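# Move red foam block or yellow sponge to desk

## Task

Look at the counter behind the shelving. If a red foam block is there, carry it to the desk and leave it there; if it is not, carry the yellow sponge from the coffee table to the desk instead. Everything else must stay on its own shelf, table or counter, and the coffee table must be standing upright at the end. The robot must not fall or finish tilted. The moved item must rest on the desk by itself, not held there by the robot.

## Robot and tools

ROBOT. TidyBot++: a base 0.54 m long, 0.50 m wide and 0.38 m tall on four powered casters, carrying one seven-joint arm with a two-finger gripper. The shoulder is 0.12 m ahead of the base centre and 0.68 m above the floor. Cameras: base_camera and wrist_camera (the latter looks along the hand). At the start the arm is folded, hand down, reaching up to 0.08 m past the base front, elbow up to 1.15 m high.

FRAMES. Base frame: origin on the floor below the base centre, x forward, y left, z up. hand_pose uses this frame and marks the point between the finger pads; its z axis runs out along the fingers, and the fingers close along its y axis. hand_pose may be 1-2 cm wrong; trust the images. Odometry frame = base frame at scene start. base_odometry counts wheel rotation, so slip looks like travel, and it drifts a few cm and several degrees over about thirty moves. Heading: left positive, -3.142 to 3.142. base_tilt is in degrees, positive when leaning forward or right; heading and tilt each carry a fixed bias up to about 1 degree.

execute_actions. Arguments: "actions" (a list holding zero or one action) and "cameras" (names from base_camera, wrist_camera, all; omitted, null or ["all"] gives every camera, [] gives none). An empty list only reports state and images. An action may contain "base", "joints", or both, plus optional "speeds"; its motions begin together and may finish at different times, and no action runs beyond 15 s.
- "base": exactly one key, a relative move counted from where the base last measured itself: translate_m (metres along x, forward positive, -2 to 2), strafe_m (metres sideways, left positive, -2 to 2) or rotate_rad (radians, counter-clockwise from above positive, -6.3 to 6.3).
- "joints": absolute targets keyed by name, radians except gripper_pos. joint_1_rad: any angle, vertical axis, positive = clockwise from above (opposite to rotate_rad). joint_2_rad: shoulder, -2.249 to 2.249. joint_3_rad: any angle, upper-arm roll; from 3.14, positive swings a forward-bent forearm rightward. joint_4_rad: elbow, -2.579 to 2.579. joint_5_rad: any angle, forearm roll; positive swings a forward-bent hand rightward. joint_6_rad: wrist, -2.099 to 2.099. joint_7_rad: any angle, hand roll; hand down, positive = counter-clockwise from above, and at 1.57 the fingers open toward left and right. gripper_pos: 0 open to 1 closed. Done tolerance is 0.039 for joints 1-4, 0.056 for 5-7, 0.03 for the gripper. Unbounded joints take the short way, so turn in steps under half a turn. Joints reach 1.39 rad/s (1.22 for 5-7).
- "speeds": per-key caps for this action: translate_m and strafe_m 0.05-0.5 m/s, rotate_rad 0.1-1.57 rad/s; the maximum is the default. A base move needing over 8.667 s is refused. Any unknown key or out-of-range value refuses the whole call, nothing moving.
Joints or base left out of an action may still be driving toward earlier targets, unreported.

ARM GEOMETRY. Upper arm 0.42 m, forearm 0.31 m, hand 0.31 m to the hand point. With joint_1_rad 0, joint_3_rad 3.14, joint_5_rad 0 the arm lies in the x-z plane; tilt from vertical (forward positive): upper arm j2, forearm j2-j4, hand j2-j4-j6. Forward reach from the shoulder is the sum of length times sin of each tilt; height is the sum of length times cos. A downward hand reaches about 0.94 m high at most, and only near the base.

GRIPPER. Pad gap is roughly 85 x (1 - gripper_pos) mm, up to 3 mm wider mid-stroke. At 1 each finger squeezes about 96-120 N continuously. "done" at 1 means empty (or something very thin); "off_target" means an object stopped the fingers at the shown reading. Closed fingertips stick out about 20 mm past the hand point.

wait: "seconds" 0 to 10; commands nothing new and returns the same as an empty call. zoom_image: "camera" plus "region" [x0, y0, x1, y1] in pixels from the top-left, at most 504 x 504, on that camera's latest full image. finished_scene: "scene" = the current scene number; irreversible, and reports success. The goal must still hold then.

RESULTS. base_status and joint_status per motion: "done"; "off_target" (resting short, maybe still pushing); "contact_stop" or "time_out" (target dropped, holding). A blocked base keeps shoving until timeout and may still say done while far short; base "contact_stop" means it reached the target and then got pushed. "joint command not followed" with a "cause:" line means a self-collision check held back the arm targets (the gripper part still runs); such joints show "not_followed" and may be retried each action until you send passable targets. on_its_own lists uncommanded changes. motor_effort is percent of maximum, peak in brackets, biased and noisy. "ARM HIT" = the arm struck the base or itself; nothing prevents arm-base contact. If a stop is reported, the rest of that reply's motion calls are skipped.

ACCURACY AND LOAD. Friction leaves joints slightly off; resending a target does nothing. Better: send last command + (wanted - read). Held weight makes the arm sag; never command a joint to its read angle while carrying.

FAULTS. Torque limits: joints 1-4 104.5 N m (warning 56.7), joints 5-7 51.3 (warning 29.4); exceeding one freezes arm and gripper for 10 s and skips the rest of the call, the base continuing. Heat: MOTOR HOT above 60 C; at 75 C an OVER-TEMPERATURE FAULT lets the arm sink and keys show "limit_stop_at_motor_heat": resend them. Don't hold loads longer than needed.

AVOID. Tipping: never drive while the arm is snagged about 0.8 m or more up; avoid sideways force on a raised hand; retract or back away if leaning. Avoid drops, slams, hard pushes, toppling the coffee table, or knocking other items off. Loose objects may occasionally get nudged. The robot holds its last command while you think.

Each tool is called after ">>>" by a JSON object that holds its "name" and its "arguments".

## Session

>>> {"name": "execute_actions", "arguments": {"actions": []}}

Scene clock: 0.00 s.
base_odometry: x=+0.000 y=+0.000 heading=+0.000 (m, m, rad; odometry frame)
base_tilt: forward=-0.4 right=+0.5 (deg)
base_status: not commanded
joint_positions: joint_1_rad=+0.016 joint_2_rad=-0.382 joint_3_rad=+3.124 joint_4_rad=-2.537 joint_5_rad=-0.024 joint_6_rad=-0.876 joint_7_rad=+1.624 gripper_pos=+0.000
joint_status: not commanded
motor_effort: joint_1_rad=+0 joint_2_rad=-1 joint_3_rad=+1 joint_4_rad=+15 joint_5_rad=-1 joint_6_rad=+2 joint_7_rad=+0 (%)
hand_pose: x=+0.2589 y=+0.0065 z=+0.5896 quat_wxyz=(-0.005, +0.998, +0.020, +0.056) (m; base frame)
pictures: base_camera, wrist_camera
Images, in order (width x height): base_camera 644x364, wrist_camera 644x476.

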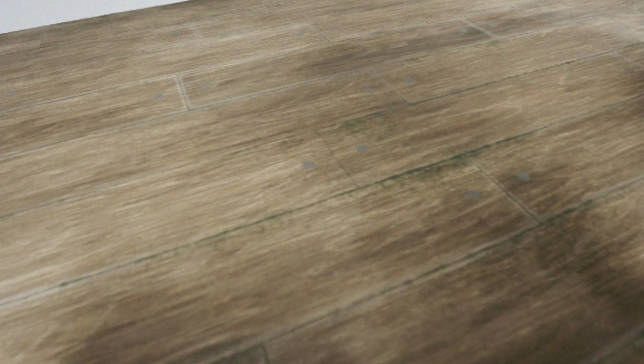

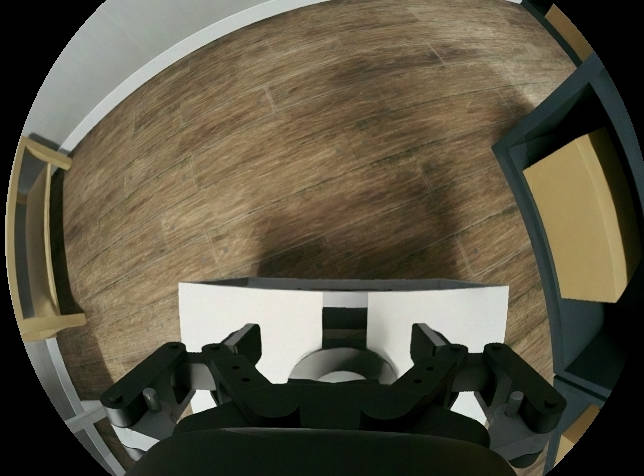

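>>> {"name": "execute_actions", "arguments": {"actions": [{"joints":{"joint_2_rad":-0.8,"joint_4_rad":-1.6,"joint_6_rad":-1.1}}], "cameras": ["wrist_camera"]}}

>>> {"name": "execute_actions", "arguments": {"actions": [{"joints":{"joint_1_rad":1.4}}], "cameras": ["wrist_camera"]}}

>>> {"name": "execute_actions", "arguments": {"actions": [{"joints":{"joint_1_rad":3.1}}], "cameras": ["wrist_camera"]}}

>>> {"name": "execute_actions", "arguments": {"actions": [{"joints":{"joint_1_rad":-1.5}}], "cameras": ["wrist_camera"]}}

Scene clock: 5.20 s.
base_odometry: x=+0.000 y=+0.000 heading=+0.000 (m, m, rad; odometry frame)
base_tilt: forward=-0.4 right=+0.6 (deg)
base_status: not commanded
joint_positions: joint_1_rad=+0.016 joint_2_rad=-0.796 joint_3_rad=+3.124 joint_4_rad=-1.619 joint_5_rad=-0.024 joint_6_rad=-1.078 joint_7_rad=+1.624 gripper_pos=+0.000
joint_status: all done
motor_effort: joint_1_rad=+0(1) joint_2_rad=+10(11) joint_3_rad=+1(1) joint_4_rad=+18(21) joint_5_rad=+0(1) joint_6_rad=+9(10) joint_7_rad=+0(0) (%)
hand_pose: x=+0.3431 y=+0.0121 z=+1.0886 quat_wxyz=(+0.010, +0.813, +0.025, +0.581) (m; base frame)
pictures: wrist_camera
Images, in order (width x height): wrist_camera 644x476.

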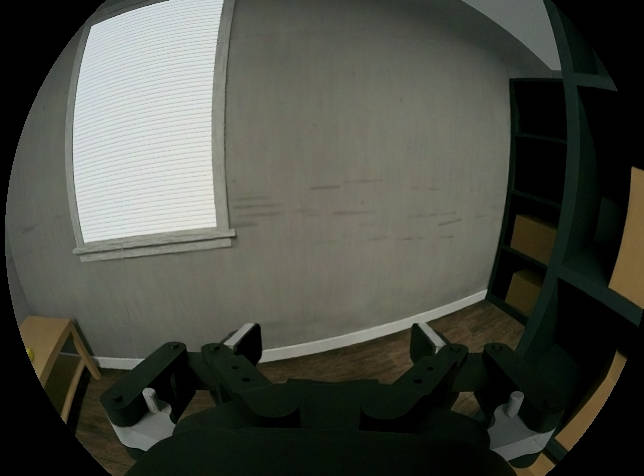

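Scene clock: 7.83 s.
base_odometry: x=+0.000 y=+0.000 heading=+0.000 (m, m, rad; odometry frame)
base_tilt: forward=-0.4 right=+0.5 (deg)
base_status: not commanded
joint_positions: joint_1_rad=+1.385 joint_2_rad=-0.796 joint_3_rad=+3.124 joint_4_rad=-1.619 joint_5_rad=-0.024 joint_6_rad=-1.078 joint_7_rad=+1.624 gripper_pos=+0.000
joint_status: all done
motor_effort: joint_1_rad=+0(1) joint_2_rad=+10(11) joint_3_rad=+1(2) joint_4_rad=+18(18) joint_5_rad=-1(1) joint_6_rad=+9(10) joint_7_rad=+0(0) (%)
hand_pose: x=+0.1758 y=-0.2171 z=+1.0886 quat_wxyz=(+0.375, +0.646, -0.495, +0.444) (m; base frame)
pictures: wrist_camera
Images, in order (width x height): wrist_camera 644x476.

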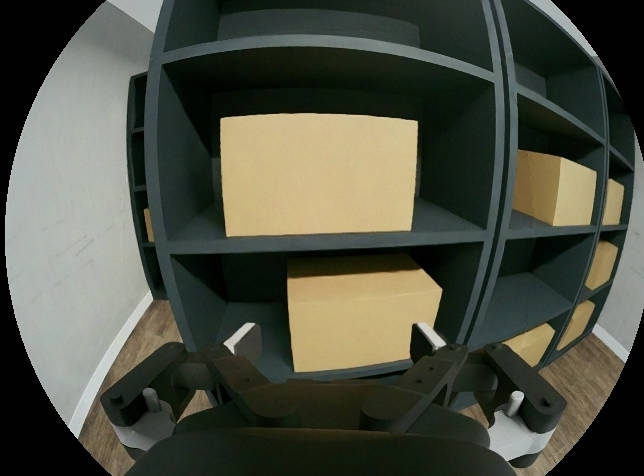

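Scene clock: 10.73 s.
base_odometry: x=+0.000 y=+0.000 heading=+0.000 (m, m, rad; odometry frame)
base_tilt: forward=-0.4 right=+0.6 (deg)
base_status: not commanded
joint_positions: joint_1_rad=+3.085 joint_2_rad=-0.796 joint_3_rad=+3.124 joint_4_rad=-1.619 joint_5_rad=-0.024 joint_6_rad=-1.078 joint_7_rad=+1.624 gripper_pos=+0.000
joint_status: all done
motor_effort: joint_1_rad=-1(1) joint_2_rad=+10(10) joint_3_rad=+1(2) joint_4_rad=+18(18) joint_5_rad=+0(1) joint_6_rad=+9(10) joint_7_rad=+0(0) (%)
hand_pose: x=-0.1036 y=-0.0283 z=+1.0886 quat_wxyz=(+0.581, +0.055, -0.812, +0.011) (m; base frame)
pictures: wrist_camera
Images, in order (width x height): wrist_camera 644x476.

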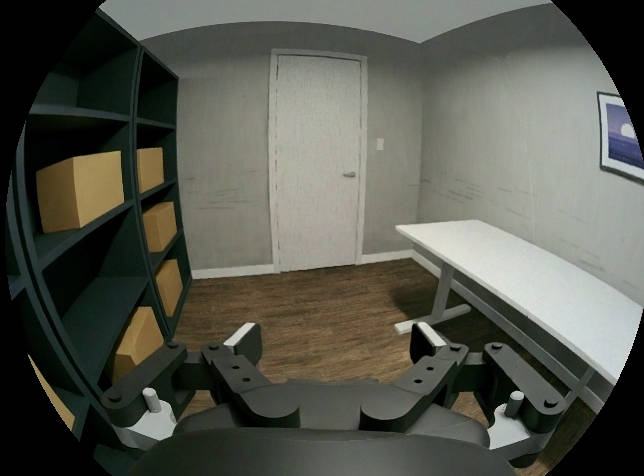

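Scene clock: 13.60 s.
base_odometry: x=+0.000 y=+0.000 heading=+0.000 (m, m, rad; odometry frame)
base_tilt: forward=-0.4 right=+0.5 (deg)
base_status: not commanded
joint_positions: joint_1_rad=+4.768 joint_2_rad=-0.796 joint_3_rad=+3.124 joint_4_rad=-1.619 joint_5_rad=-0.024 joint_6_rad=-1.078 joint_7_rad=+1.624 gripper_pos=+0.000
joint_status: all done
motor_effort: joint_1_rad=-1(1) joint_2_rad=+10(11) joint_3_rad=+1(2) joint_4_rad=+18(18) joint_5_rad=+0(1) joint_6_rad=+9(9) joint_7_rad=+0(0) (%)
hand_pose: x=+0.1158 y=+0.2244 z=+1.0886 quat_wxyz=(+0.396, -0.569, -0.582, -0.426) (m; base frame)
pictures: wrist_camera
Images, in order (width x height): wrist_camera 644x476.

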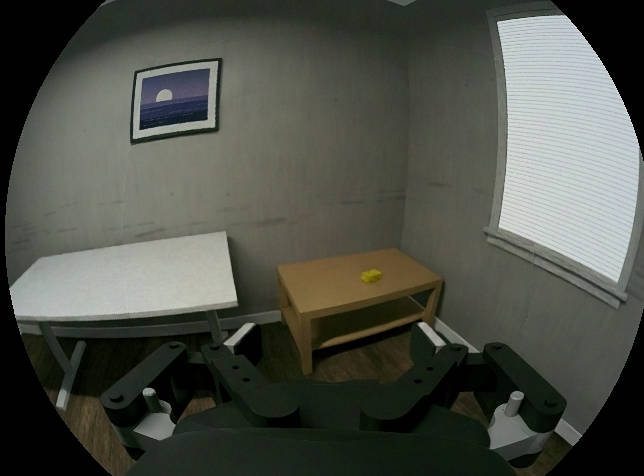

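>>> {"name": "execute_actions", "arguments": {"actions": [{"base":{"rotate_rad":0.33},"joints":{"joint_1_rad":0,"joint_2_rad":-0.3,"joint_4_rad":-1.5,"joint_6_rad":-1.94,"joint_7_rad":1.57,"joint_5_rad":0,"joint_3_rad":3.14}}]}}

Scene clock: 19.03 s.
base_odometry: x=+0.000 y=+0.000 heading=+0.329 (m, m, rad; odometry frame)
base_tilt: forward=-0.4 right=+0.6 (deg)
base_status: done
joint_positions: joint_1_rad=+6.268 joint_2_rad=-0.310 joint_3_rad=+3.125 joint_4_rad=-1.527 joint_5_rad=-0.024 joint_6_rad=-1.919 joint_7_rad=+1.599 gripper_pos=+0.000
joint_status: all done
motor_effort: joint_1_rad=-1(0) joint_2_rad=-6(13) joint_3_rad=+1(1) joint_4_rad=+16(18) joint_5_rad=-1(0) joint_6_rad=+1(10) joint_7_rad=+0(1) (%)
hand_pose: x=+0.2865 y=+0.0145 z=+0.8801 quat_wxyz=(+0.009, -0.999, -0.034, -0.003) (m; base frame)
pictures: base_camera, wrist_camera
Images, in order (width x height): base_camera 644x364, wrist_camera 644x476.

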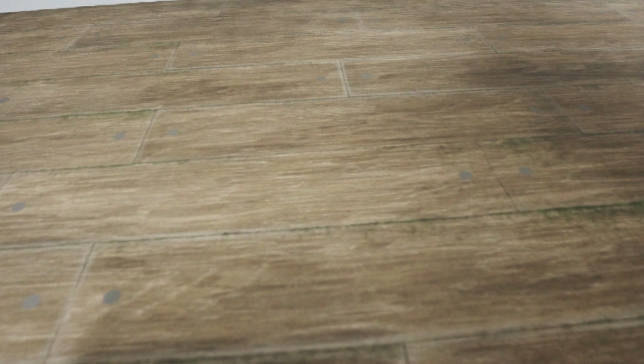

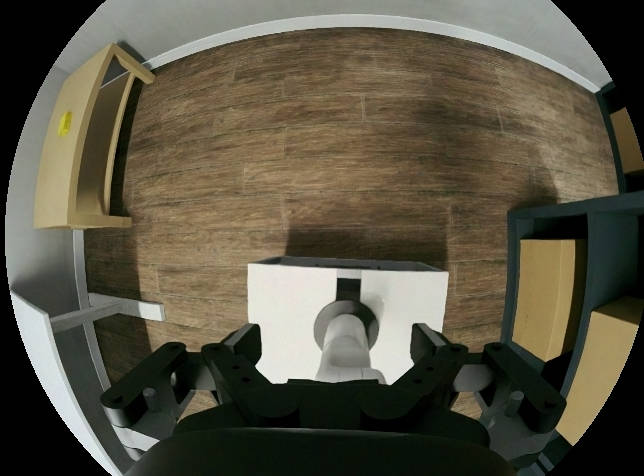

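>>> {"name": "execute_actions", "arguments": {"actions": [{"base":{"rotate_rad":-1.49}}], "cameras": []}}

>>> {"name": "execute_actions", "arguments": {"actions": [{"base":{"strafe_m":0.88}}]}}

Scene clock: 23.90 s.
base_odometry: x=+0.000 y=+0.000 heading=-1.160 (m, m, rad; odometry frame)
base_tilt: forward=-0.4 right=+0.5 (deg)
base_status: done
joint_positions: joint_1_rad=+6.270 joint_2_rad=-0.305 joint_3_rad=+3.132 joint_4_rad=-1.527 joint_5_rad=-0.024 joint_6_rad=-1.919 joint_7_rad=+1.599 gripper_pos=+0.000
joint_status: not commanded
motor_effort: joint_1_rad=+0(0) joint_2_rad=-6(8) joint_3_rad=+1(3) joint_4_rad=+16(16) joint_5_rad=-1(2) joint_6_rad=+1(0) joint_7_rad=+0(0) (%)
hand_pose: x=+0.2878 y=+0.0128 z=+0.8793 quat_wxyz=(+0.010, -1.000, -0.030, +0.000) (m; base frame)
pictures: none
No camera images: the call's "cameras" was empty. Leave "cameras" out to get every camera's image.

Scene clock: 27.03 s.
base_odometry: x=+0.808 y=+0.350 heading=-1.161 (m, m, rad; odometry frame)
base_tilt: forward=-0.4 right=+0.5 (deg)
base_status: done
joint_positions: joint_1_rad=+6.270 joint_2_rad=-0.305 joint_3_rad=+3.133 joint_4_rad=-1.527 joint_5_rad=-0.024 joint_6_rad=-1.919 joint_7_rad=+1.599 gripper_pos=+0.000
joint_status: not commanded
motor_effort: joint_1_rad=+0(1) joint_2_rad=-6(7) joint_3_rad=+1(2) joint_4_rad=+16(16) joint_5_rad=+0(2) joint_6_rad=+1(1) joint_7_rad=+0(0) (%)
hand_pose: x=+0.2878 y=+0.0125 z=+0.8793 quat_wxyz=(+0.010, -1.000, -0.029, +0.000) (m; base frame)
pictures: base_camera, wrist_camera
Images, in order (width x height): base_camera 644x364, wrist_camera 644x476.

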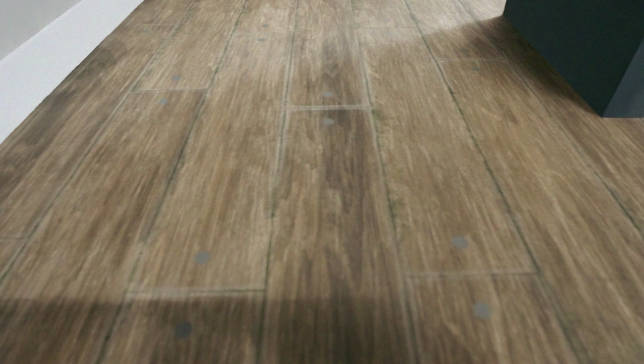

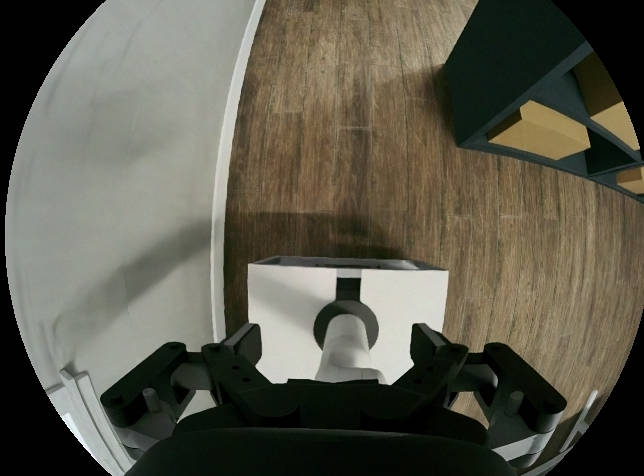

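Aligned and centred in the gap.

>>> {"name": "execute_actions", "arguments": {"actions": [{"base":{"translate_m":1.35}}]}}

Scene clock: 33.07 s.
base_odometry: x=+1.347 y=-0.888 heading=-1.161 (m, m, rad; odometry frame)
base_tilt: forward=-0.4 right=+0.6 (deg)
base_status: done
joint_positions: joint_1_rad=+6.270 joint_2_rad=-0.297 joint_3_rad=+3.133 joint_4_rad=-1.525 joint_5_rad=-0.024 joint_6_rad=-1.922 joint_7_rad=+1.599 gripper_pos=+0.000
joint_status: not commanded
motor_effort: joint_1_rad=+0(1) joint_2_rad=-6(8) joint_3_rad=+0(1) joint_4_rad=+16(17) joint_5_rad=-1(1) joint_6_rad=+1(2) joint_7_rad=+0(1) (%)
hand_pose: x=+0.2889 y=+0.0125 z=+0.8786 quat_wxyz=(+0.010, -1.000, -0.029, +0.004) (m; base frame)
pictures: base_camera, wrist_camera
Images, in order (width x height): base_camera 644x364, wrist_camera 644x476.

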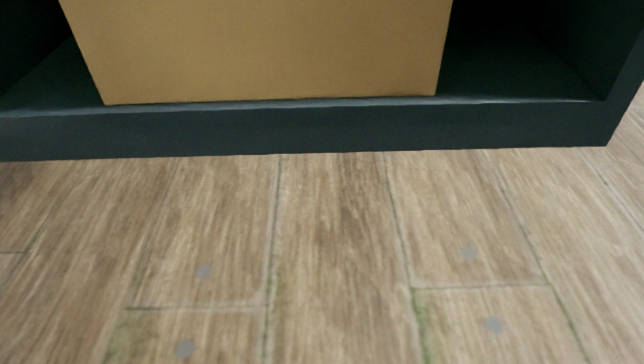

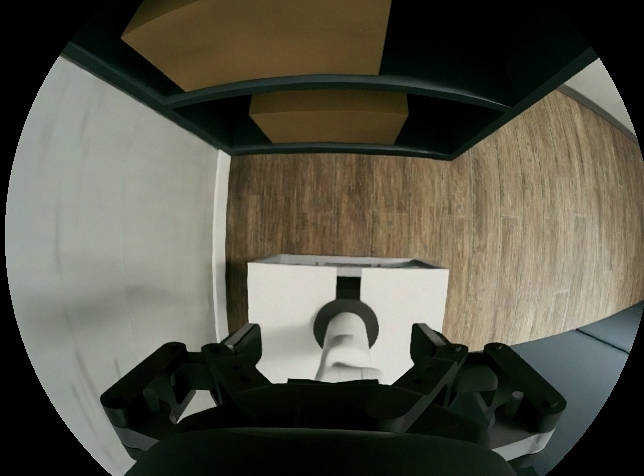

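>>> {"name": "execute_actions", "arguments": {"actions": [{"base":{"translate_m":0.19},"joints":{"joint_1_rad":1.3}}], "cameras": ["wrist_camera"]}}

>>> {"name": "execute_actions", "arguments": {"actions": [{"base":{"strafe_m":-0.6},"joints":{"joint_6_rad":-0.9}}]}}

Scene clock: 37.97 s.
base_odometry: x=+1.423 y=-1.062 heading=-1.160 (m, m, rad; odometry frame)
base_tilt: forward=-0.4 right=+0.6 (deg)
base_status: done
joint_positions: joint_1_rad=+7.568 joint_2_rad=-0.293 joint_3_rad=+3.133 joint_4_rad=-1.525 joint_5_rad=-0.024 joint_6_rad=-1.922 joint_7_rad=+1.599 gripper_pos=+0.000
joint_status: all done
motor_effort: joint_1_rad=+0(1) joint_2_rad=-6(9) joint_3_rad=+0(2) joint_4_rad=+16(16) joint_5_rad=+0(1) joint_6_rad=+1(0) joint_7_rad=+0(0) (%)
hand_pose: x=+0.1771 y=-0.1611 z=+0.8779 quat_wxyz=(+0.012, -0.814, +0.581, -0.001) (m; base frame)
pictures: wrist_camera
Images, in order (width x height): wrist_camera 644x476.

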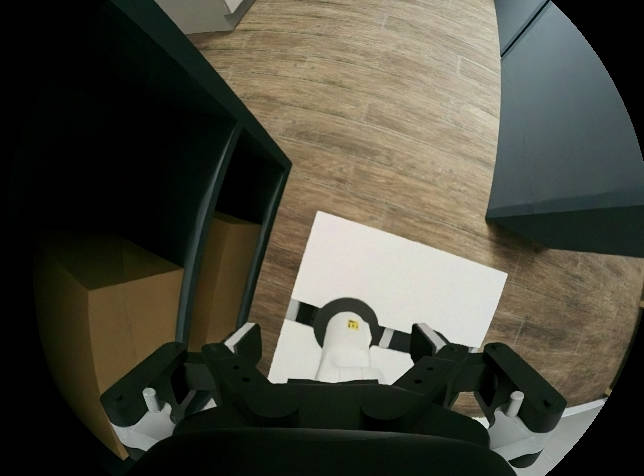

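Scene clock: 40.53 s.
base_odometry: x=+0.873 y=-1.302 heading=-1.159 (m, m, rad; odometry frame)
base_tilt: forward=-0.4 right=+0.6 (deg)
base_status: done
joint_positions: joint_1_rad=+7.568 joint_2_rad=-0.298 joint_3_rad=+3.133 joint_4_rad=-1.518 joint_5_rad=-0.024 joint_6_rad=-0.900 joint_7_rad=+1.599 gripper_pos=+0.000
joint_status: all done
motor_effort: joint_1_rad=+0(0) joint_2_rad=-11(14) joint_3_rad=+0(1) joint_4_rad=+21(22) joint_5_rad=+0(1) joint_6_rad=+9(9) joint_7_rad=+0(0) (%)
hand_pose: x=+0.2536 y=-0.4159 z=+1.0294 quat_wxyz=(-0.288, -0.707, +0.511, -0.395) (m; base frame)
pictures: base_camera, wrist_camera
Images, in order (width x height): base_camera 644x364, wrist_camera 644x476.

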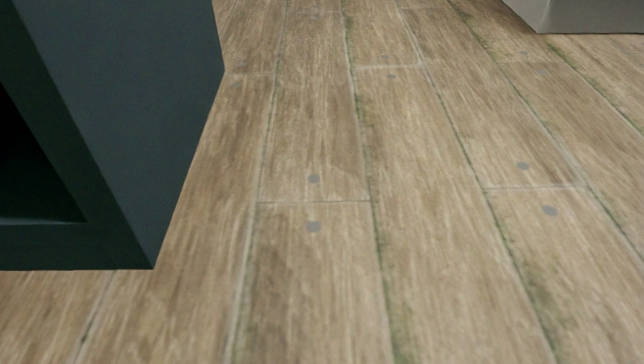

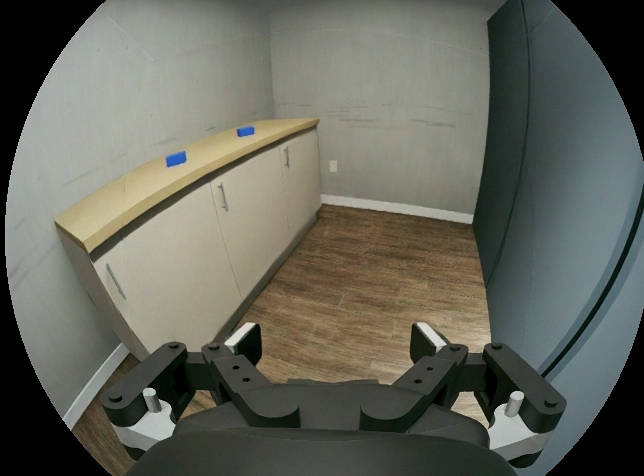

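>>> {"name": "zoom_image", "arguments": {"camera": "wrist_camera", "region": [40,90,340,270]}}

Region (40, 90, 340, 270) of wrist_camera's 644x476 image, scaled by 1.680; it fills the top 302 rows of this view, and the rest is white.

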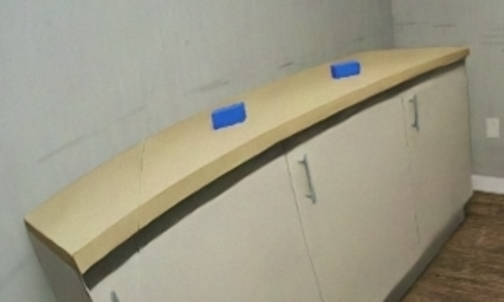

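>>> {"name": "execute_actions", "arguments": {"actions": [{"base":{"strafe_m":0.6},"joints":{"joint_6_rad":-1.94}}], "cameras": ["base_camera"]}}

>>> {"name": "execute_actions", "arguments": {"actions": [{"base":{"translate_m":-1.7},"joints":{"joint_1_rad":0}}], "cameras": ["wrist_camera"]}}

>>> {"name": "execute_actions", "arguments": {"actions": [{"base":{"rotate_rad":-3.14}}]}}

Scene clock: 46.77 s.
base_odometry: x=+1.423 y=-1.062 heading=-1.160 (m, m, rad; odometry frame)
base_tilt: forward=-0.4 right=+0.5 (deg)
base_status: done
joint_positions: joint_1_rad=+7.569 joint_2_rad=-0.305 joint_3_rad=+3.133 joint_4_rad=-1.516 joint_5_rad=-0.024 joint_6_rad=-1.938 joint_7_rad=+1.599 gripper_pos=+0.000
joint_status: all done
motor_effort: joint_1_rad=-1(2) joint_2_rad=-5(15) joint_3_rad=+1(2) joint_4_rad=+16(21) joint_5_rad=-1(2) joint_6_rad=+1(9) joint_7_rad=+0(0) (%)
hand_pose: x=+0.1751 y=-0.1559 z=+0.8825 quat_wxyz=(+0.010, -0.813, +0.582, -0.003) (m; base frame)
pictures: base_camera
Images, in order (width x height): base_camera 644x364.

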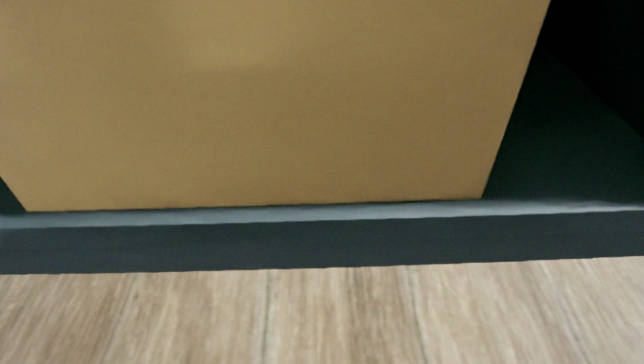

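Scene clock: 51.53 s.
base_odometry: x=+0.745 y=+0.497 heading=-1.160 (m, m, rad; odometry frame)
base_tilt: forward=-0.4 right=+0.6 (deg)
base_status: done
joint_positions: joint_1_rad=+6.299 joint_2_rad=-0.305 joint_3_rad=+3.133 joint_4_rad=-1.516 joint_5_rad=-0.024 joint_6_rad=-1.938 joint_7_rad=+1.599 gripper_pos=+0.000
joint_status: all done
motor_effort: joint_1_rad=+0(0) joint_2_rad=-5(7) joint_3_rad=+1(2) joint_4_rad=+16(16) joint_5_rad=-1(0) joint_6_rad=+1(2) joint_7_rad=+0(1) (%)
hand_pose: x=+0.2845 y=+0.0075 z=+0.8825 quat_wxyz=(+0.010, -1.000, -0.015, +0.004) (m; base frame)
pictures: wrist_camera
Images, in order (width x height): wrist_camera 644x476.

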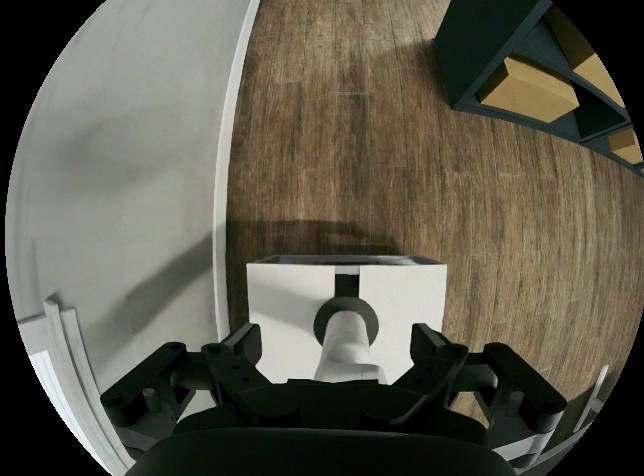

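Scene clock: 54.83 s.
base_odometry: x=+0.745 y=+0.497 heading=+1.984 (m, m, rad; odometry frame)
base_tilt: forward=-0.4 right=+0.5 (deg)
base_status: done
joint_positions: joint_1_rad=+6.298 joint_2_rad=-0.303 joint_3_rad=+3.133 joint_4_rad=-1.516 joint_5_rad=-0.024 joint_6_rad=-1.938 joint_7_rad=+1.599 gripper_pos=+0.000
joint_status: not commanded
motor_effort: joint_1_rad=-1(1) joint_2_rad=-5(7) joint_3_rad=+0(2) joint_4_rad=+16(16) joint_5_rad=+0(1) joint_6_rad=+1(0) joint_7_rad=+0(0) (%)
hand_pose: x=+0.2849 y=+0.0077 z=+0.8822 quat_wxyz=(+0.010, -1.000, -0.015, +0.005) (m; base frame)
pictures: base_camera, wrist_camera
Images, in order (width x height): base_camera 644x364, wrist_camera 644x476.

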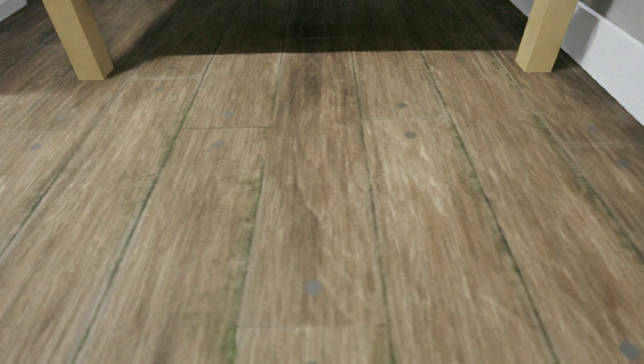

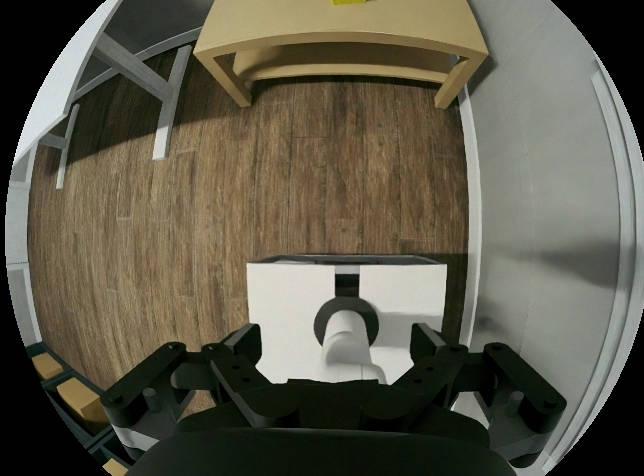

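>>> {"name": "execute_actions", "arguments": {"actions": [{"base":{"translate_m":0.5},"joints":{"joint_2_rad":0.30,"joint_6_rad":-1.34}}]}}

Scene clock: 59.40 s.
base_odometry: x=+0.544 y=+0.955 heading=+1.983 (m, m, rad; odometry frame)
base_tilt: forward=-0.4 right=+0.5 (deg)
base_status: done
joint_positions: joint_1_rad=+6.298 joint_2_rad=+0.308 joint_3_rad=+3.133 joint_4_rad=-1.516 joint_5_rad=-0.024 joint_6_rad=-1.354 joint_7_rad=+1.599 gripper_pos=+0.000
joint_status: all done
motor_effort: joint_1_rad=-1(0) joint_2_rad=-30(34) joint_3_rad=+0(2) joint_4_rad=+17(17) joint_5_rad=-1(1) joint_6_rad=+0(0) joint_7_rad=+1(0) (%)
hand_pose: x=+0.5394 y=+0.0058 z=+0.6929 quat_wxyz=(+0.013, -1.000, -0.008, +0.018) (m; base frame)
pictures: base_camera, wrist_camera
Images, in order (width x height): base_camera 644x364, wrist_camera 644x476.

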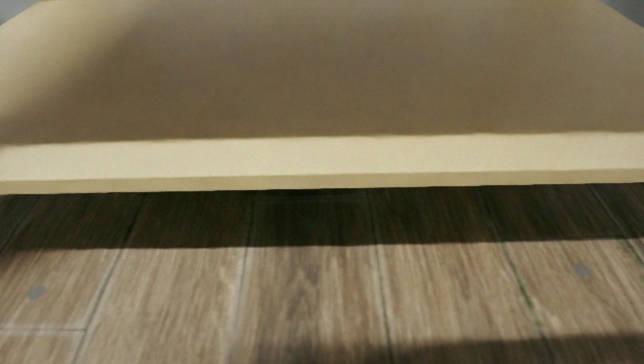

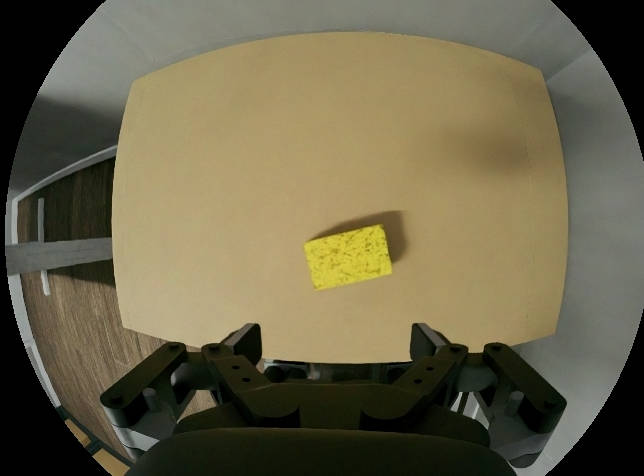

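>>> {"name": "execute_actions", "arguments": {"actions": [{"joints":{"joint_1_rad":0.04,"joint_2_rad":0.47,"joint_4_rad":-1.73,"joint_6_rad":-0.93,"joint_7_rad":0.26,"joint_5_rad":0.02}}], "cameras": ["wrist_camera"]}}

Scene clock: 62.97 s.
base_odometry: x=+0.544 y=+0.955 heading=+1.983 (m, m, rad; odometry frame)
base_tilt: forward=-0.4 right=+0.5 (deg)
base_status: not commanded
joint_positions: joint_1_rad=+6.307 joint_2_rad=+0.467 joint_3_rad=+3.133 joint_4_rad=-1.709 joint_5_rad=-0.019 joint_6_rad=-0.948 joint_7_rad=+0.269 gripper_pos=+0.000
joint_status: all done
motor_effort: joint_1_rad=+0(1) joint_2_rad=-34(37) joint_3_rad=+0(0) joint_4_rad=+14(17) joint_5_rad=+0(1) joint_6_rad=+1(0) joint_7_rad=+0(1) (%)
hand_pose: x=+0.5722 y=-0.0011 z=+0.5672 quat_wxyz=(+0.013, -0.787, +0.617, -0.001) (m; base frame)
pictures: wrist_camera
Images, in order (width x height): wrist_camera 644x476.

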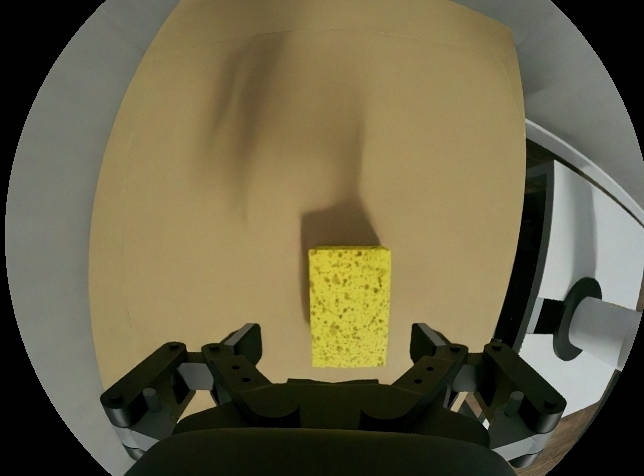

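>>> {"name": "execute_actions", "arguments": {"actions": [{"joints":{"joint_2_rad":0.56,"joint_4_rad":-1.845,"joint_6_rad":-0.74}}], "cameras": ["wrist_camera"]}}

Scene clock: 66.23 s.
base_odometry: x=+0.544 y=+0.955 heading=+1.983 (m, m, rad; odometry frame)
base_tilt: forward=-0.4 right=+0.6 (deg)
base_status: not commanded
joint_positions: joint_1_rad=+6.307 joint_2_rad=+0.563 joint_3_rad=+3.133 joint_4_rad=-1.828 joint_5_rad=-0.019 joint_6_rad=-0.759 joint_7_rad=+0.269 gripper_pos=+0.000
joint_status: all done
motor_effort: joint_1_rad=-1(0) joint_2_rad=-35(39) joint_3_rad=+0(0) joint_4_rad=+12(14) joint_5_rad=-1(1) joint_6_rad=+1(1) joint_7_rad=+0(0) (%)
hand_pose: x=+0.5552 y=-0.0013 z=+0.4966 quat_wxyz=(+0.004, -0.786, +0.618, +0.009) (m; base frame)
pictures: wrist_camera
Images, in order (width x height): wrist_camera 644x476.

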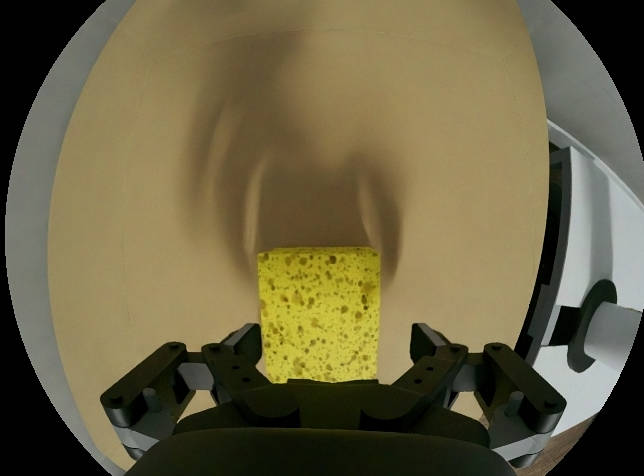

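>>> {"name": "execute_actions", "arguments": {"actions": [{"joints":{"joint_2_rad":0.62,"joint_6_rad":-0.672}}], "cameras": ["wrist_camera"]}}

Scene clock: 69.60 s.
base_odometry: x=+0.544 y=+0.955 heading=+1.983 (m, m, rad; odometry frame)
base_tilt: forward=-0.4 right=+0.5 (deg)
base_status: not commanded
joint_positions: joint_1_rad=+6.307 joint_2_rad=+0.617 joint_3_rad=+3.133 joint_4_rad=-1.828 joint_5_rad=-0.019 joint_6_rad=-0.690 joint_7_rad=+0.269 gripper_pos=+0.000
joint_status: all done
motor_effort: joint_1_rad=+0(0) joint_2_rad=-37(38) joint_3_rad=+0(0) joint_4_rad=+11(12) joint_5_rad=-1(0) joint_6_rad=+1(0) joint_7_rad=+0(0) (%)
hand_pose: x=+0.5661 y=-0.0018 z=+0.4725 quat_wxyz=(+0.009, -0.786, +0.619, +0.002) (m; base frame)
pictures: wrist_camera
Images, in order (width x height): wrist_camera 644x476.

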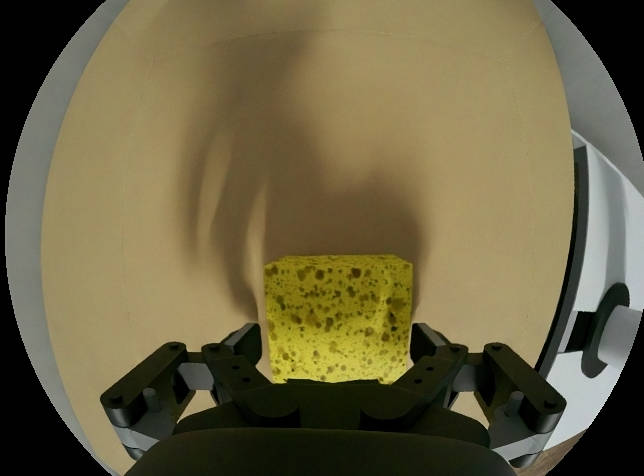

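>>> {"name": "execute_actions", "arguments": {"actions": [{"joints":{"gripper_pos":1}}], "cameras": ["wrist_camera"]}}

>>> {"name": "execute_actions", "arguments": {"actions": [{"joints":{"joint_2_rad":0.0,"joint_4_rad":-1.29,"joint_6_rad":-1.85,"joint_7_rad":1.57}}], "cameras": ["wrist_camera"]}}

Scene clock: 73.47 s.
base_odometry: x=+0.544 y=+0.955 heading=+1.983 (m, m, rad; odometry frame)
base_tilt: forward=-0.4 right=+0.5 (deg)
base_status: not commanded
joint_positions: joint_1_rad=+6.307 joint_2_rad=+0.614 joint_3_rad=+3.133 joint_4_rad=-1.828 joint_5_rad=-0.019 joint_6_rad=-0.690 joint_7_rad=+0.269 gripper_pos=+0.379
joint_status: gripper_pos off_target (ended at +0.379, target +1.000)
motor_effort: joint_1_rad=-1(1) joint_2_rad=-37(37) joint_3_rad=+0(0) joint_4_rad=+11(12) joint_5_rad=+0(1) joint_6_rad=+1(5) joint_7_rad=+0(0) (%)
hand_pose: x=+0.5669 y=-0.0018 z=+0.4741 quat_wxyz=(+0.010, -0.786, +0.619, +0.001) (m; base frame)
pictures: wrist_camera
Images, in order (width x height): wrist_camera 644x476.

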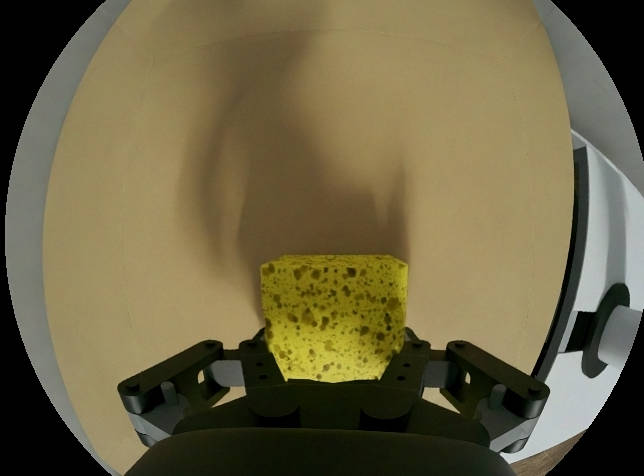

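Scene clock: 75.63 s.
base_odometry: x=+0.544 y=+0.955 heading=+1.983 (m, m, rad; odometry frame)
base_tilt: forward=-0.4 right=+0.5 (deg)
base_status: not commanded
joint_positions: joint_1_rad=+6.307 joint_2_rad=-0.004 joint_3_rad=+3.133 joint_4_rad=-1.311 joint_5_rad=-0.019 joint_6_rad=-1.836 joint_7_rad=+1.547 gripper_pos=+0.379
joint_status: all done
motor_effort: joint_1_rad=+0(1) joint_2_rad=-19(39) joint_3_rad=+0(0) joint_4_rad=+17(17) joint_5_rad=-1(1) joint_6_rad=+1(2) joint_7_rad=+0(0) (%)
hand_pose: x=+0.4204 y=+0.0022 z=+0.8733 quat_wxyz=(+0.009, -1.000, +0.018, +0.001) (m; base frame)
pictures: wrist_camera
Images, in order (width x height): wrist_camera 644x476.

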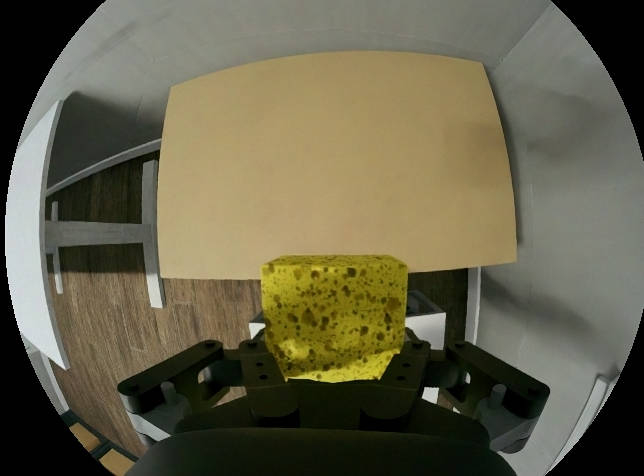

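>>> {"name": "execute_actions", "arguments": {"actions": [{"base":{"strafe_m":0.3},"joints":{"joint_1_rad":-1.05}}]}}

Scene clock: 79.67 s.
base_odometry: x=+0.269 y=+0.835 heading=+1.983 (m, m, rad; odometry frame)
base_tilt: forward=-0.4 right=+0.5 (deg)
base_status: done
joint_positions: joint_1_rad=+5.247 joint_2_rad=-0.001 joint_3_rad=+3.136 joint_4_rad=-1.311 joint_5_rad=-0.012 joint_6_rad=-1.836 joint_7_rad=+1.547 gripper_pos=+0.379
joint_status: all done
motor_effort: joint_1_rad=-1(2) joint_2_rad=-19(20) joint_3_rad=+0(1) joint_4_rad=+17(17) joint_5_rad=-1(2) joint_6_rad=+1(1) joint_7_rad=+0(0) (%)
hand_pose: x=+0.2670 y=+0.2631 z=+0.8724 quat_wxyz=(+0.004, -0.873, -0.489, +0.005) (m; base frame)
pictures: base_camera, wrist_camera
Images, in order (width x height): base_camera 644x364, wrist_camera 644x476.

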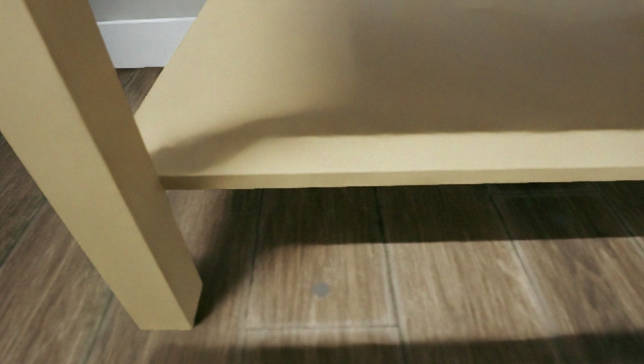

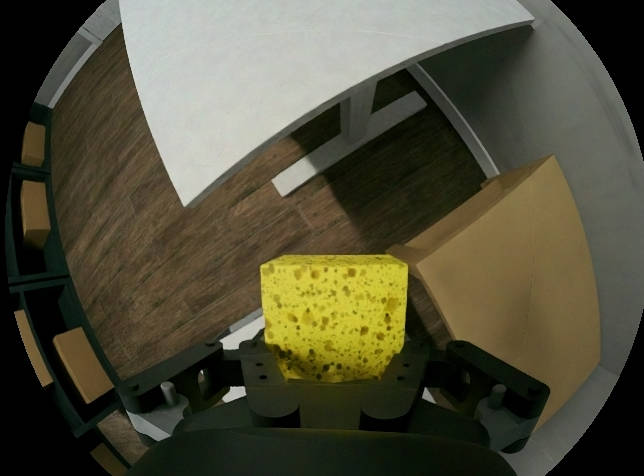

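>>> {"name": "execute_actions", "arguments": {"actions": [{"base":{"strafe_m":0.2},"joints":{"joint_2_rad":0.345,"joint_4_rad":-0.965,"joint_6_rad":-1.80}}]}}

Scene clock: 83.30 s.
base_odometry: x=+0.086 y=+0.755 heading=+1.982 (m, m, rad; odometry frame)
base_tilt: forward=-0.4 right=+0.5 (deg)
base_status: done
joint_positions: joint_1_rad=+5.243 joint_2_rad=+0.350 joint_3_rad=+3.136 joint_4_rad=-0.991 joint_5_rad=-0.012 joint_6_rad=-1.815 joint_7_rad=+1.547 gripper_pos=+0.379
joint_status: all done
motor_effort: joint_1_rad=+0(2) joint_2_rad=-33(38) joint_3_rad=+0(1) joint_4_rad=+17(18) joint_5_rad=-1(1) joint_6_rad=+1(3) joint_7_rad=+0(0) (%)
hand_pose: x=+0.3384 y=+0.3881 z=+0.8373 quat_wxyz=(+0.002, -0.872, -0.490, +0.010) (m; base frame)
pictures: base_camera, wrist_camera
Images, in order (width x height): base_camera 644x364, wrist_camera 644x476.

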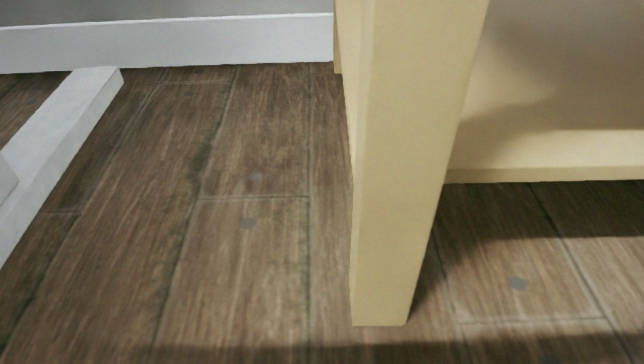

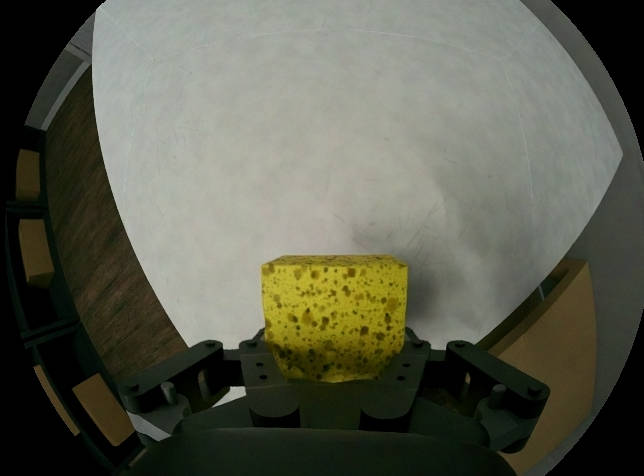

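>>> {"name": "execute_actions", "arguments": {"actions": [{"joints":{"joint_2_rad":0.435,"joint_4_rad":-1.04,"joint_6_rad":-1.655}}], "cameras": ["wrist_camera"]}}

>>> {"name": "execute_actions", "arguments": {"actions": [{"joints":{"joint_2_rad":0.47,"joint_6_rad":-1.62}}], "cameras": ["wrist_camera"]}}

Scene clock: 86.90 s.
base_odometry: x=+0.086 y=+0.755 heading=+1.982 (m, m, rad; odometry frame)
base_tilt: forward=-0.4 right=+0.5 (deg)
base_status: not commanded
joint_positions: joint_1_rad=+5.243 joint_2_rad=+0.440 joint_3_rad=+3.136 joint_4_rad=-1.022 joint_5_rad=-0.012 joint_6_rad=-1.670 joint_7_rad=+1.547 gripper_pos=+0.379
joint_status: all done
motor_effort: joint_1_rad=-1(1) joint_2_rad=-37(41) joint_3_rad=+0(0) joint_4_rad=+17(18) joint_5_rad=-1(1) joint_6_rad=+1(2) joint_7_rad=+0(0) (%)
hand_pose: x=+0.3629 y=+0.4305 z=+0.7851 quat_wxyz=(+0.009, -0.872, -0.489, +0.000) (m; base frame)
pictures: wrist_camera
Images, in order (width x height): wrist_camera 644x476.

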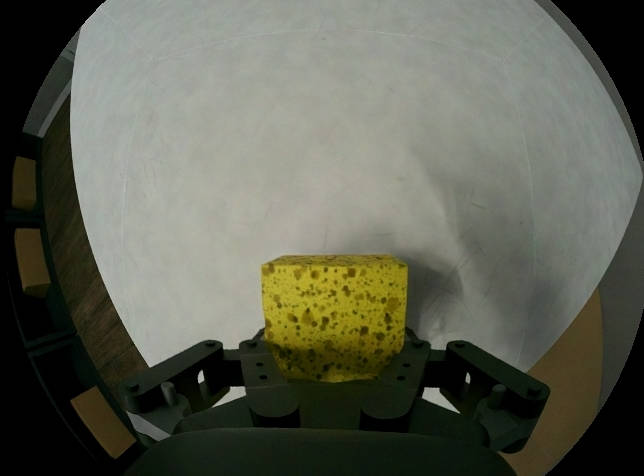

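Scene clock: 87.70 s.
base_odometry: x=+0.086 y=+0.755 heading=+1.982 (m, m, rad; odometry frame)
base_tilt: forward=-0.4 right=+0.5 (deg)
base_status: not commanded
joint_positions: joint_1_rad=+5.243 joint_2_rad=+0.466 joint_3_rad=+3.136 joint_4_rad=-1.022 joint_5_rad=-0.012 joint_6_rad=-1.639 joint_7_rad=+1.547 gripper_pos=+0.379
joint_status: all done
motor_effort: joint_1_rad=+0(0) joint_2_rad=-39(39) joint_3_rad=+0(0) joint_4_rad=+17(18) joint_5_rad=+0(1) joint_6_rad=+1(1) joint_7_rad=+0(1) (%)
hand_pose: x=+0.3689 y=+0.4409 z=+0.7726 quat_wxyz=(+0.010, -0.872, -0.489, -0.003) (m; base frame)
pictures: wrist_camera
Images, in order (width x height): wrist_camera 644x476.

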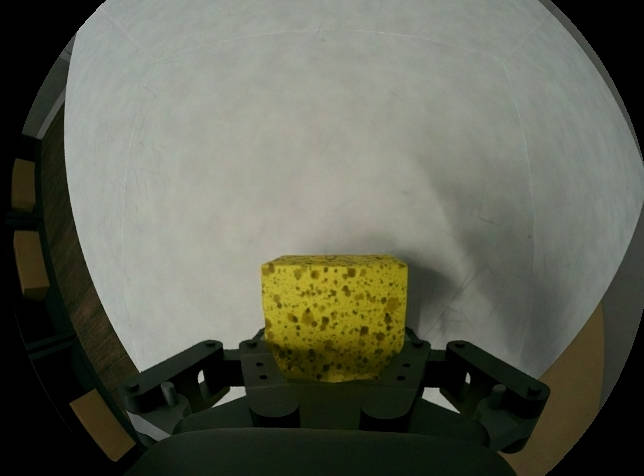

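>>> {"name": "execute_actions", "arguments": {"actions": [{"joints":{"joint_2_rad":0.505,"joint_6_rad":-1.60}}], "cameras": ["wrist_camera"]}}

Scene clock: 91.03 s.
base_odometry: x=+0.086 y=+0.755 heading=+1.982 (m, m, rad; odometry frame)
base_tilt: forward=-0.4 right=+0.5 (deg)
base_status: not commanded
joint_positions: joint_1_rad=+5.243 joint_2_rad=+0.501 joint_3_rad=+3.136 joint_4_rad=-1.022 joint_5_rad=-0.012 joint_6_rad=-1.620 joint_7_rad=+1.547 gripper_pos=+0.379
joint_status: all done
motor_effort: joint_1_rad=-1(1) joint_2_rad=-39(41) joint_3_rad=+0(0) joint_4_rad=+17(18) joint_5_rad=-1(1) joint_6_rad=+1(1) joint_7_rad=+0(0) (%)
hand_pose: x=+0.3733 y=+0.4485 z=+0.7545 quat_wxyz=(+0.006, -0.872, -0.489, +0.004) (m; base frame)
pictures: wrist_camera
Images, in order (width x height): wrist_camera 644x476.

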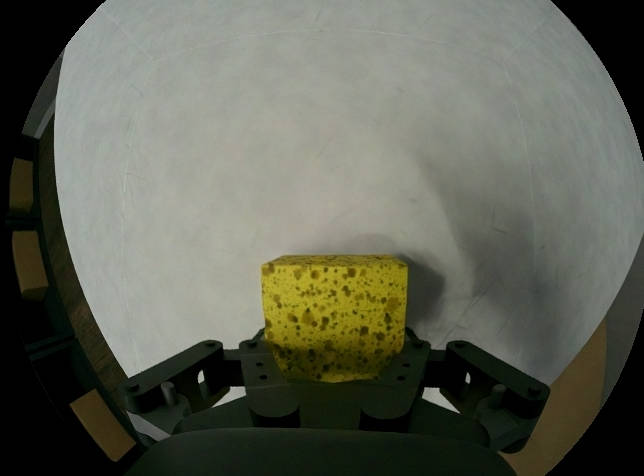

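>>> {"name": "execute_actions", "arguments": {"actions": [{"joints":{"joint_2_rad":0.535,"joint_6_rad":-1.575}}], "cameras": ["wrist_camera"]}}

Scene clock: 93.37 s.
base_odometry: x=+0.086 y=+0.755 heading=+1.982 (m, m, rad; odometry frame)
base_tilt: forward=-0.4 right=+0.5 (deg)
base_status: not commanded
joint_positions: joint_1_rad=+5.243 joint_2_rad=+0.520 joint_3_rad=+3.136 joint_4_rad=-1.022 joint_5_rad=-0.012 joint_6_rad=-1.596 joint_7_rad=+1.547 gripper_pos=+0.379
joint_status: all done
motor_effort: joint_1_rad=+0(1) joint_2_rad=-37(41) joint_3_rad=+0(0) joint_4_rad=+16(18) joint_5_rad=-1(2) joint_6_rad=+1(3) joint_7_rad=+0(0) (%)
hand_pose: x=+0.3777 y=+0.4560 z=+0.7446 quat_wxyz=(+0.007, -0.872, -0.489, +0.003) (m; base frame)
pictures: wrist_camera
Images, in order (width x height): wrist_camera 644x476.

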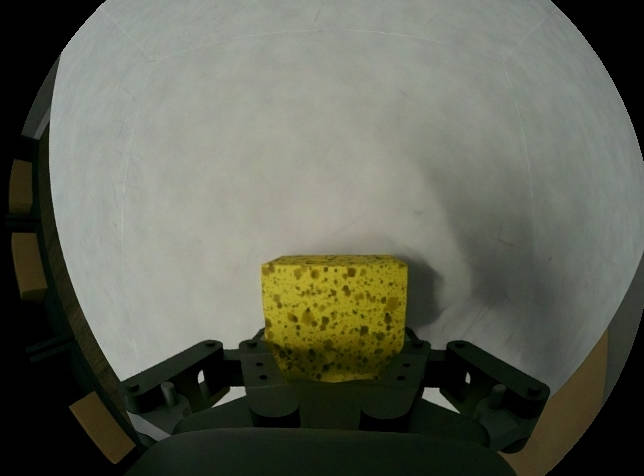

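The sponge is touching the desk; releasing.

>>> {"name": "execute_actions", "arguments": {"actions": [{"joints":{"gripper_pos":0}}], "cameras": []}}

>>> {"name": "execute_actions", "arguments": {"actions": [{"joints":{"joint_2_rad":0.25,"joint_6_rad":-1.7}}], "cameras": ["wrist_camera"]}}

Scene clock: 96.00 s.
base_odometry: x=+0.086 y=+0.755 heading=+1.982 (m, m, rad; odometry frame)
base_tilt: forward=-0.4 right=+0.5 (deg)
base_status: not commanded
joint_positions: joint_1_rad=+5.243 joint_2_rad=+0.527 joint_3_rad=+3.136 joint_4_rad=-1.022 joint_5_rad=-0.012 joint_6_rad=-1.596 joint_7_rad=+1.547 gripper_pos=+0.000
joint_status: all done
motor_effort: joint_1_rad=+0(0) joint_2_rad=-40(40) joint_3_rad=-1(0) joint_4_rad=+17(17) joint_5_rad=-1(1) joint_6_rad=+1(2) joint_7_rad=+0(0) (%)
hand_pose: x=+0.3779 y=+0.4564 z=+0.7410 quat_wxyz=(+0.006, -0.872, -0.489, +0.005) (m; base frame)
pictures: none
No camera images: the call's "cameras" was empty. Leave "cameras" out to get every camera's image.

Scene clock: 97.67 s.
base_odometry: x=+0.086 y=+0.755 heading=+1.982 (m, m, rad; odometry frame)
base_tilt: forward=-0.4 right=+0.5 (deg)
base_status: not commanded
joint_positions: joint_1_rad=+5.243 joint_2_rad=+0.245 joint_3_rad=+3.136 joint_4_rad=-1.022 joint_5_rad=-0.012 joint_6_rad=-1.682 joint_7_rad=+1.547 gripper_pos=+0.000
joint_status: all done
motor_effort: joint_1_rad=+0(0) joint_2_rad=-29(43) joint_3_rad=+0(1) joint_4_rad=+18(18) joint_5_rad=+0(1) joint_6_rad=+3(3) joint_7_rad=+0(1) (%)
hand_pose: x=+0.3461 y=+0.4019 z=+0.8782 quat_wxyz=(+0.055, -0.868, -0.488, -0.079) (m; base frame)
pictures: wrist_camera
Images, in order (width x height): wrist_camera 644x476.

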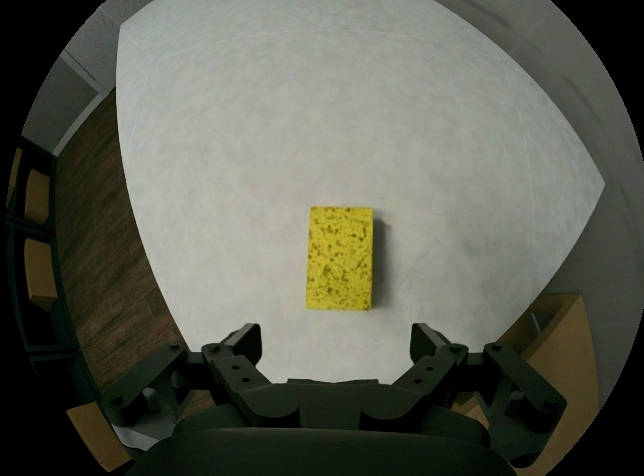

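>>> {"name": "finished_scene", "arguments": {"scene": 1}}

The scene is finished: the task was done.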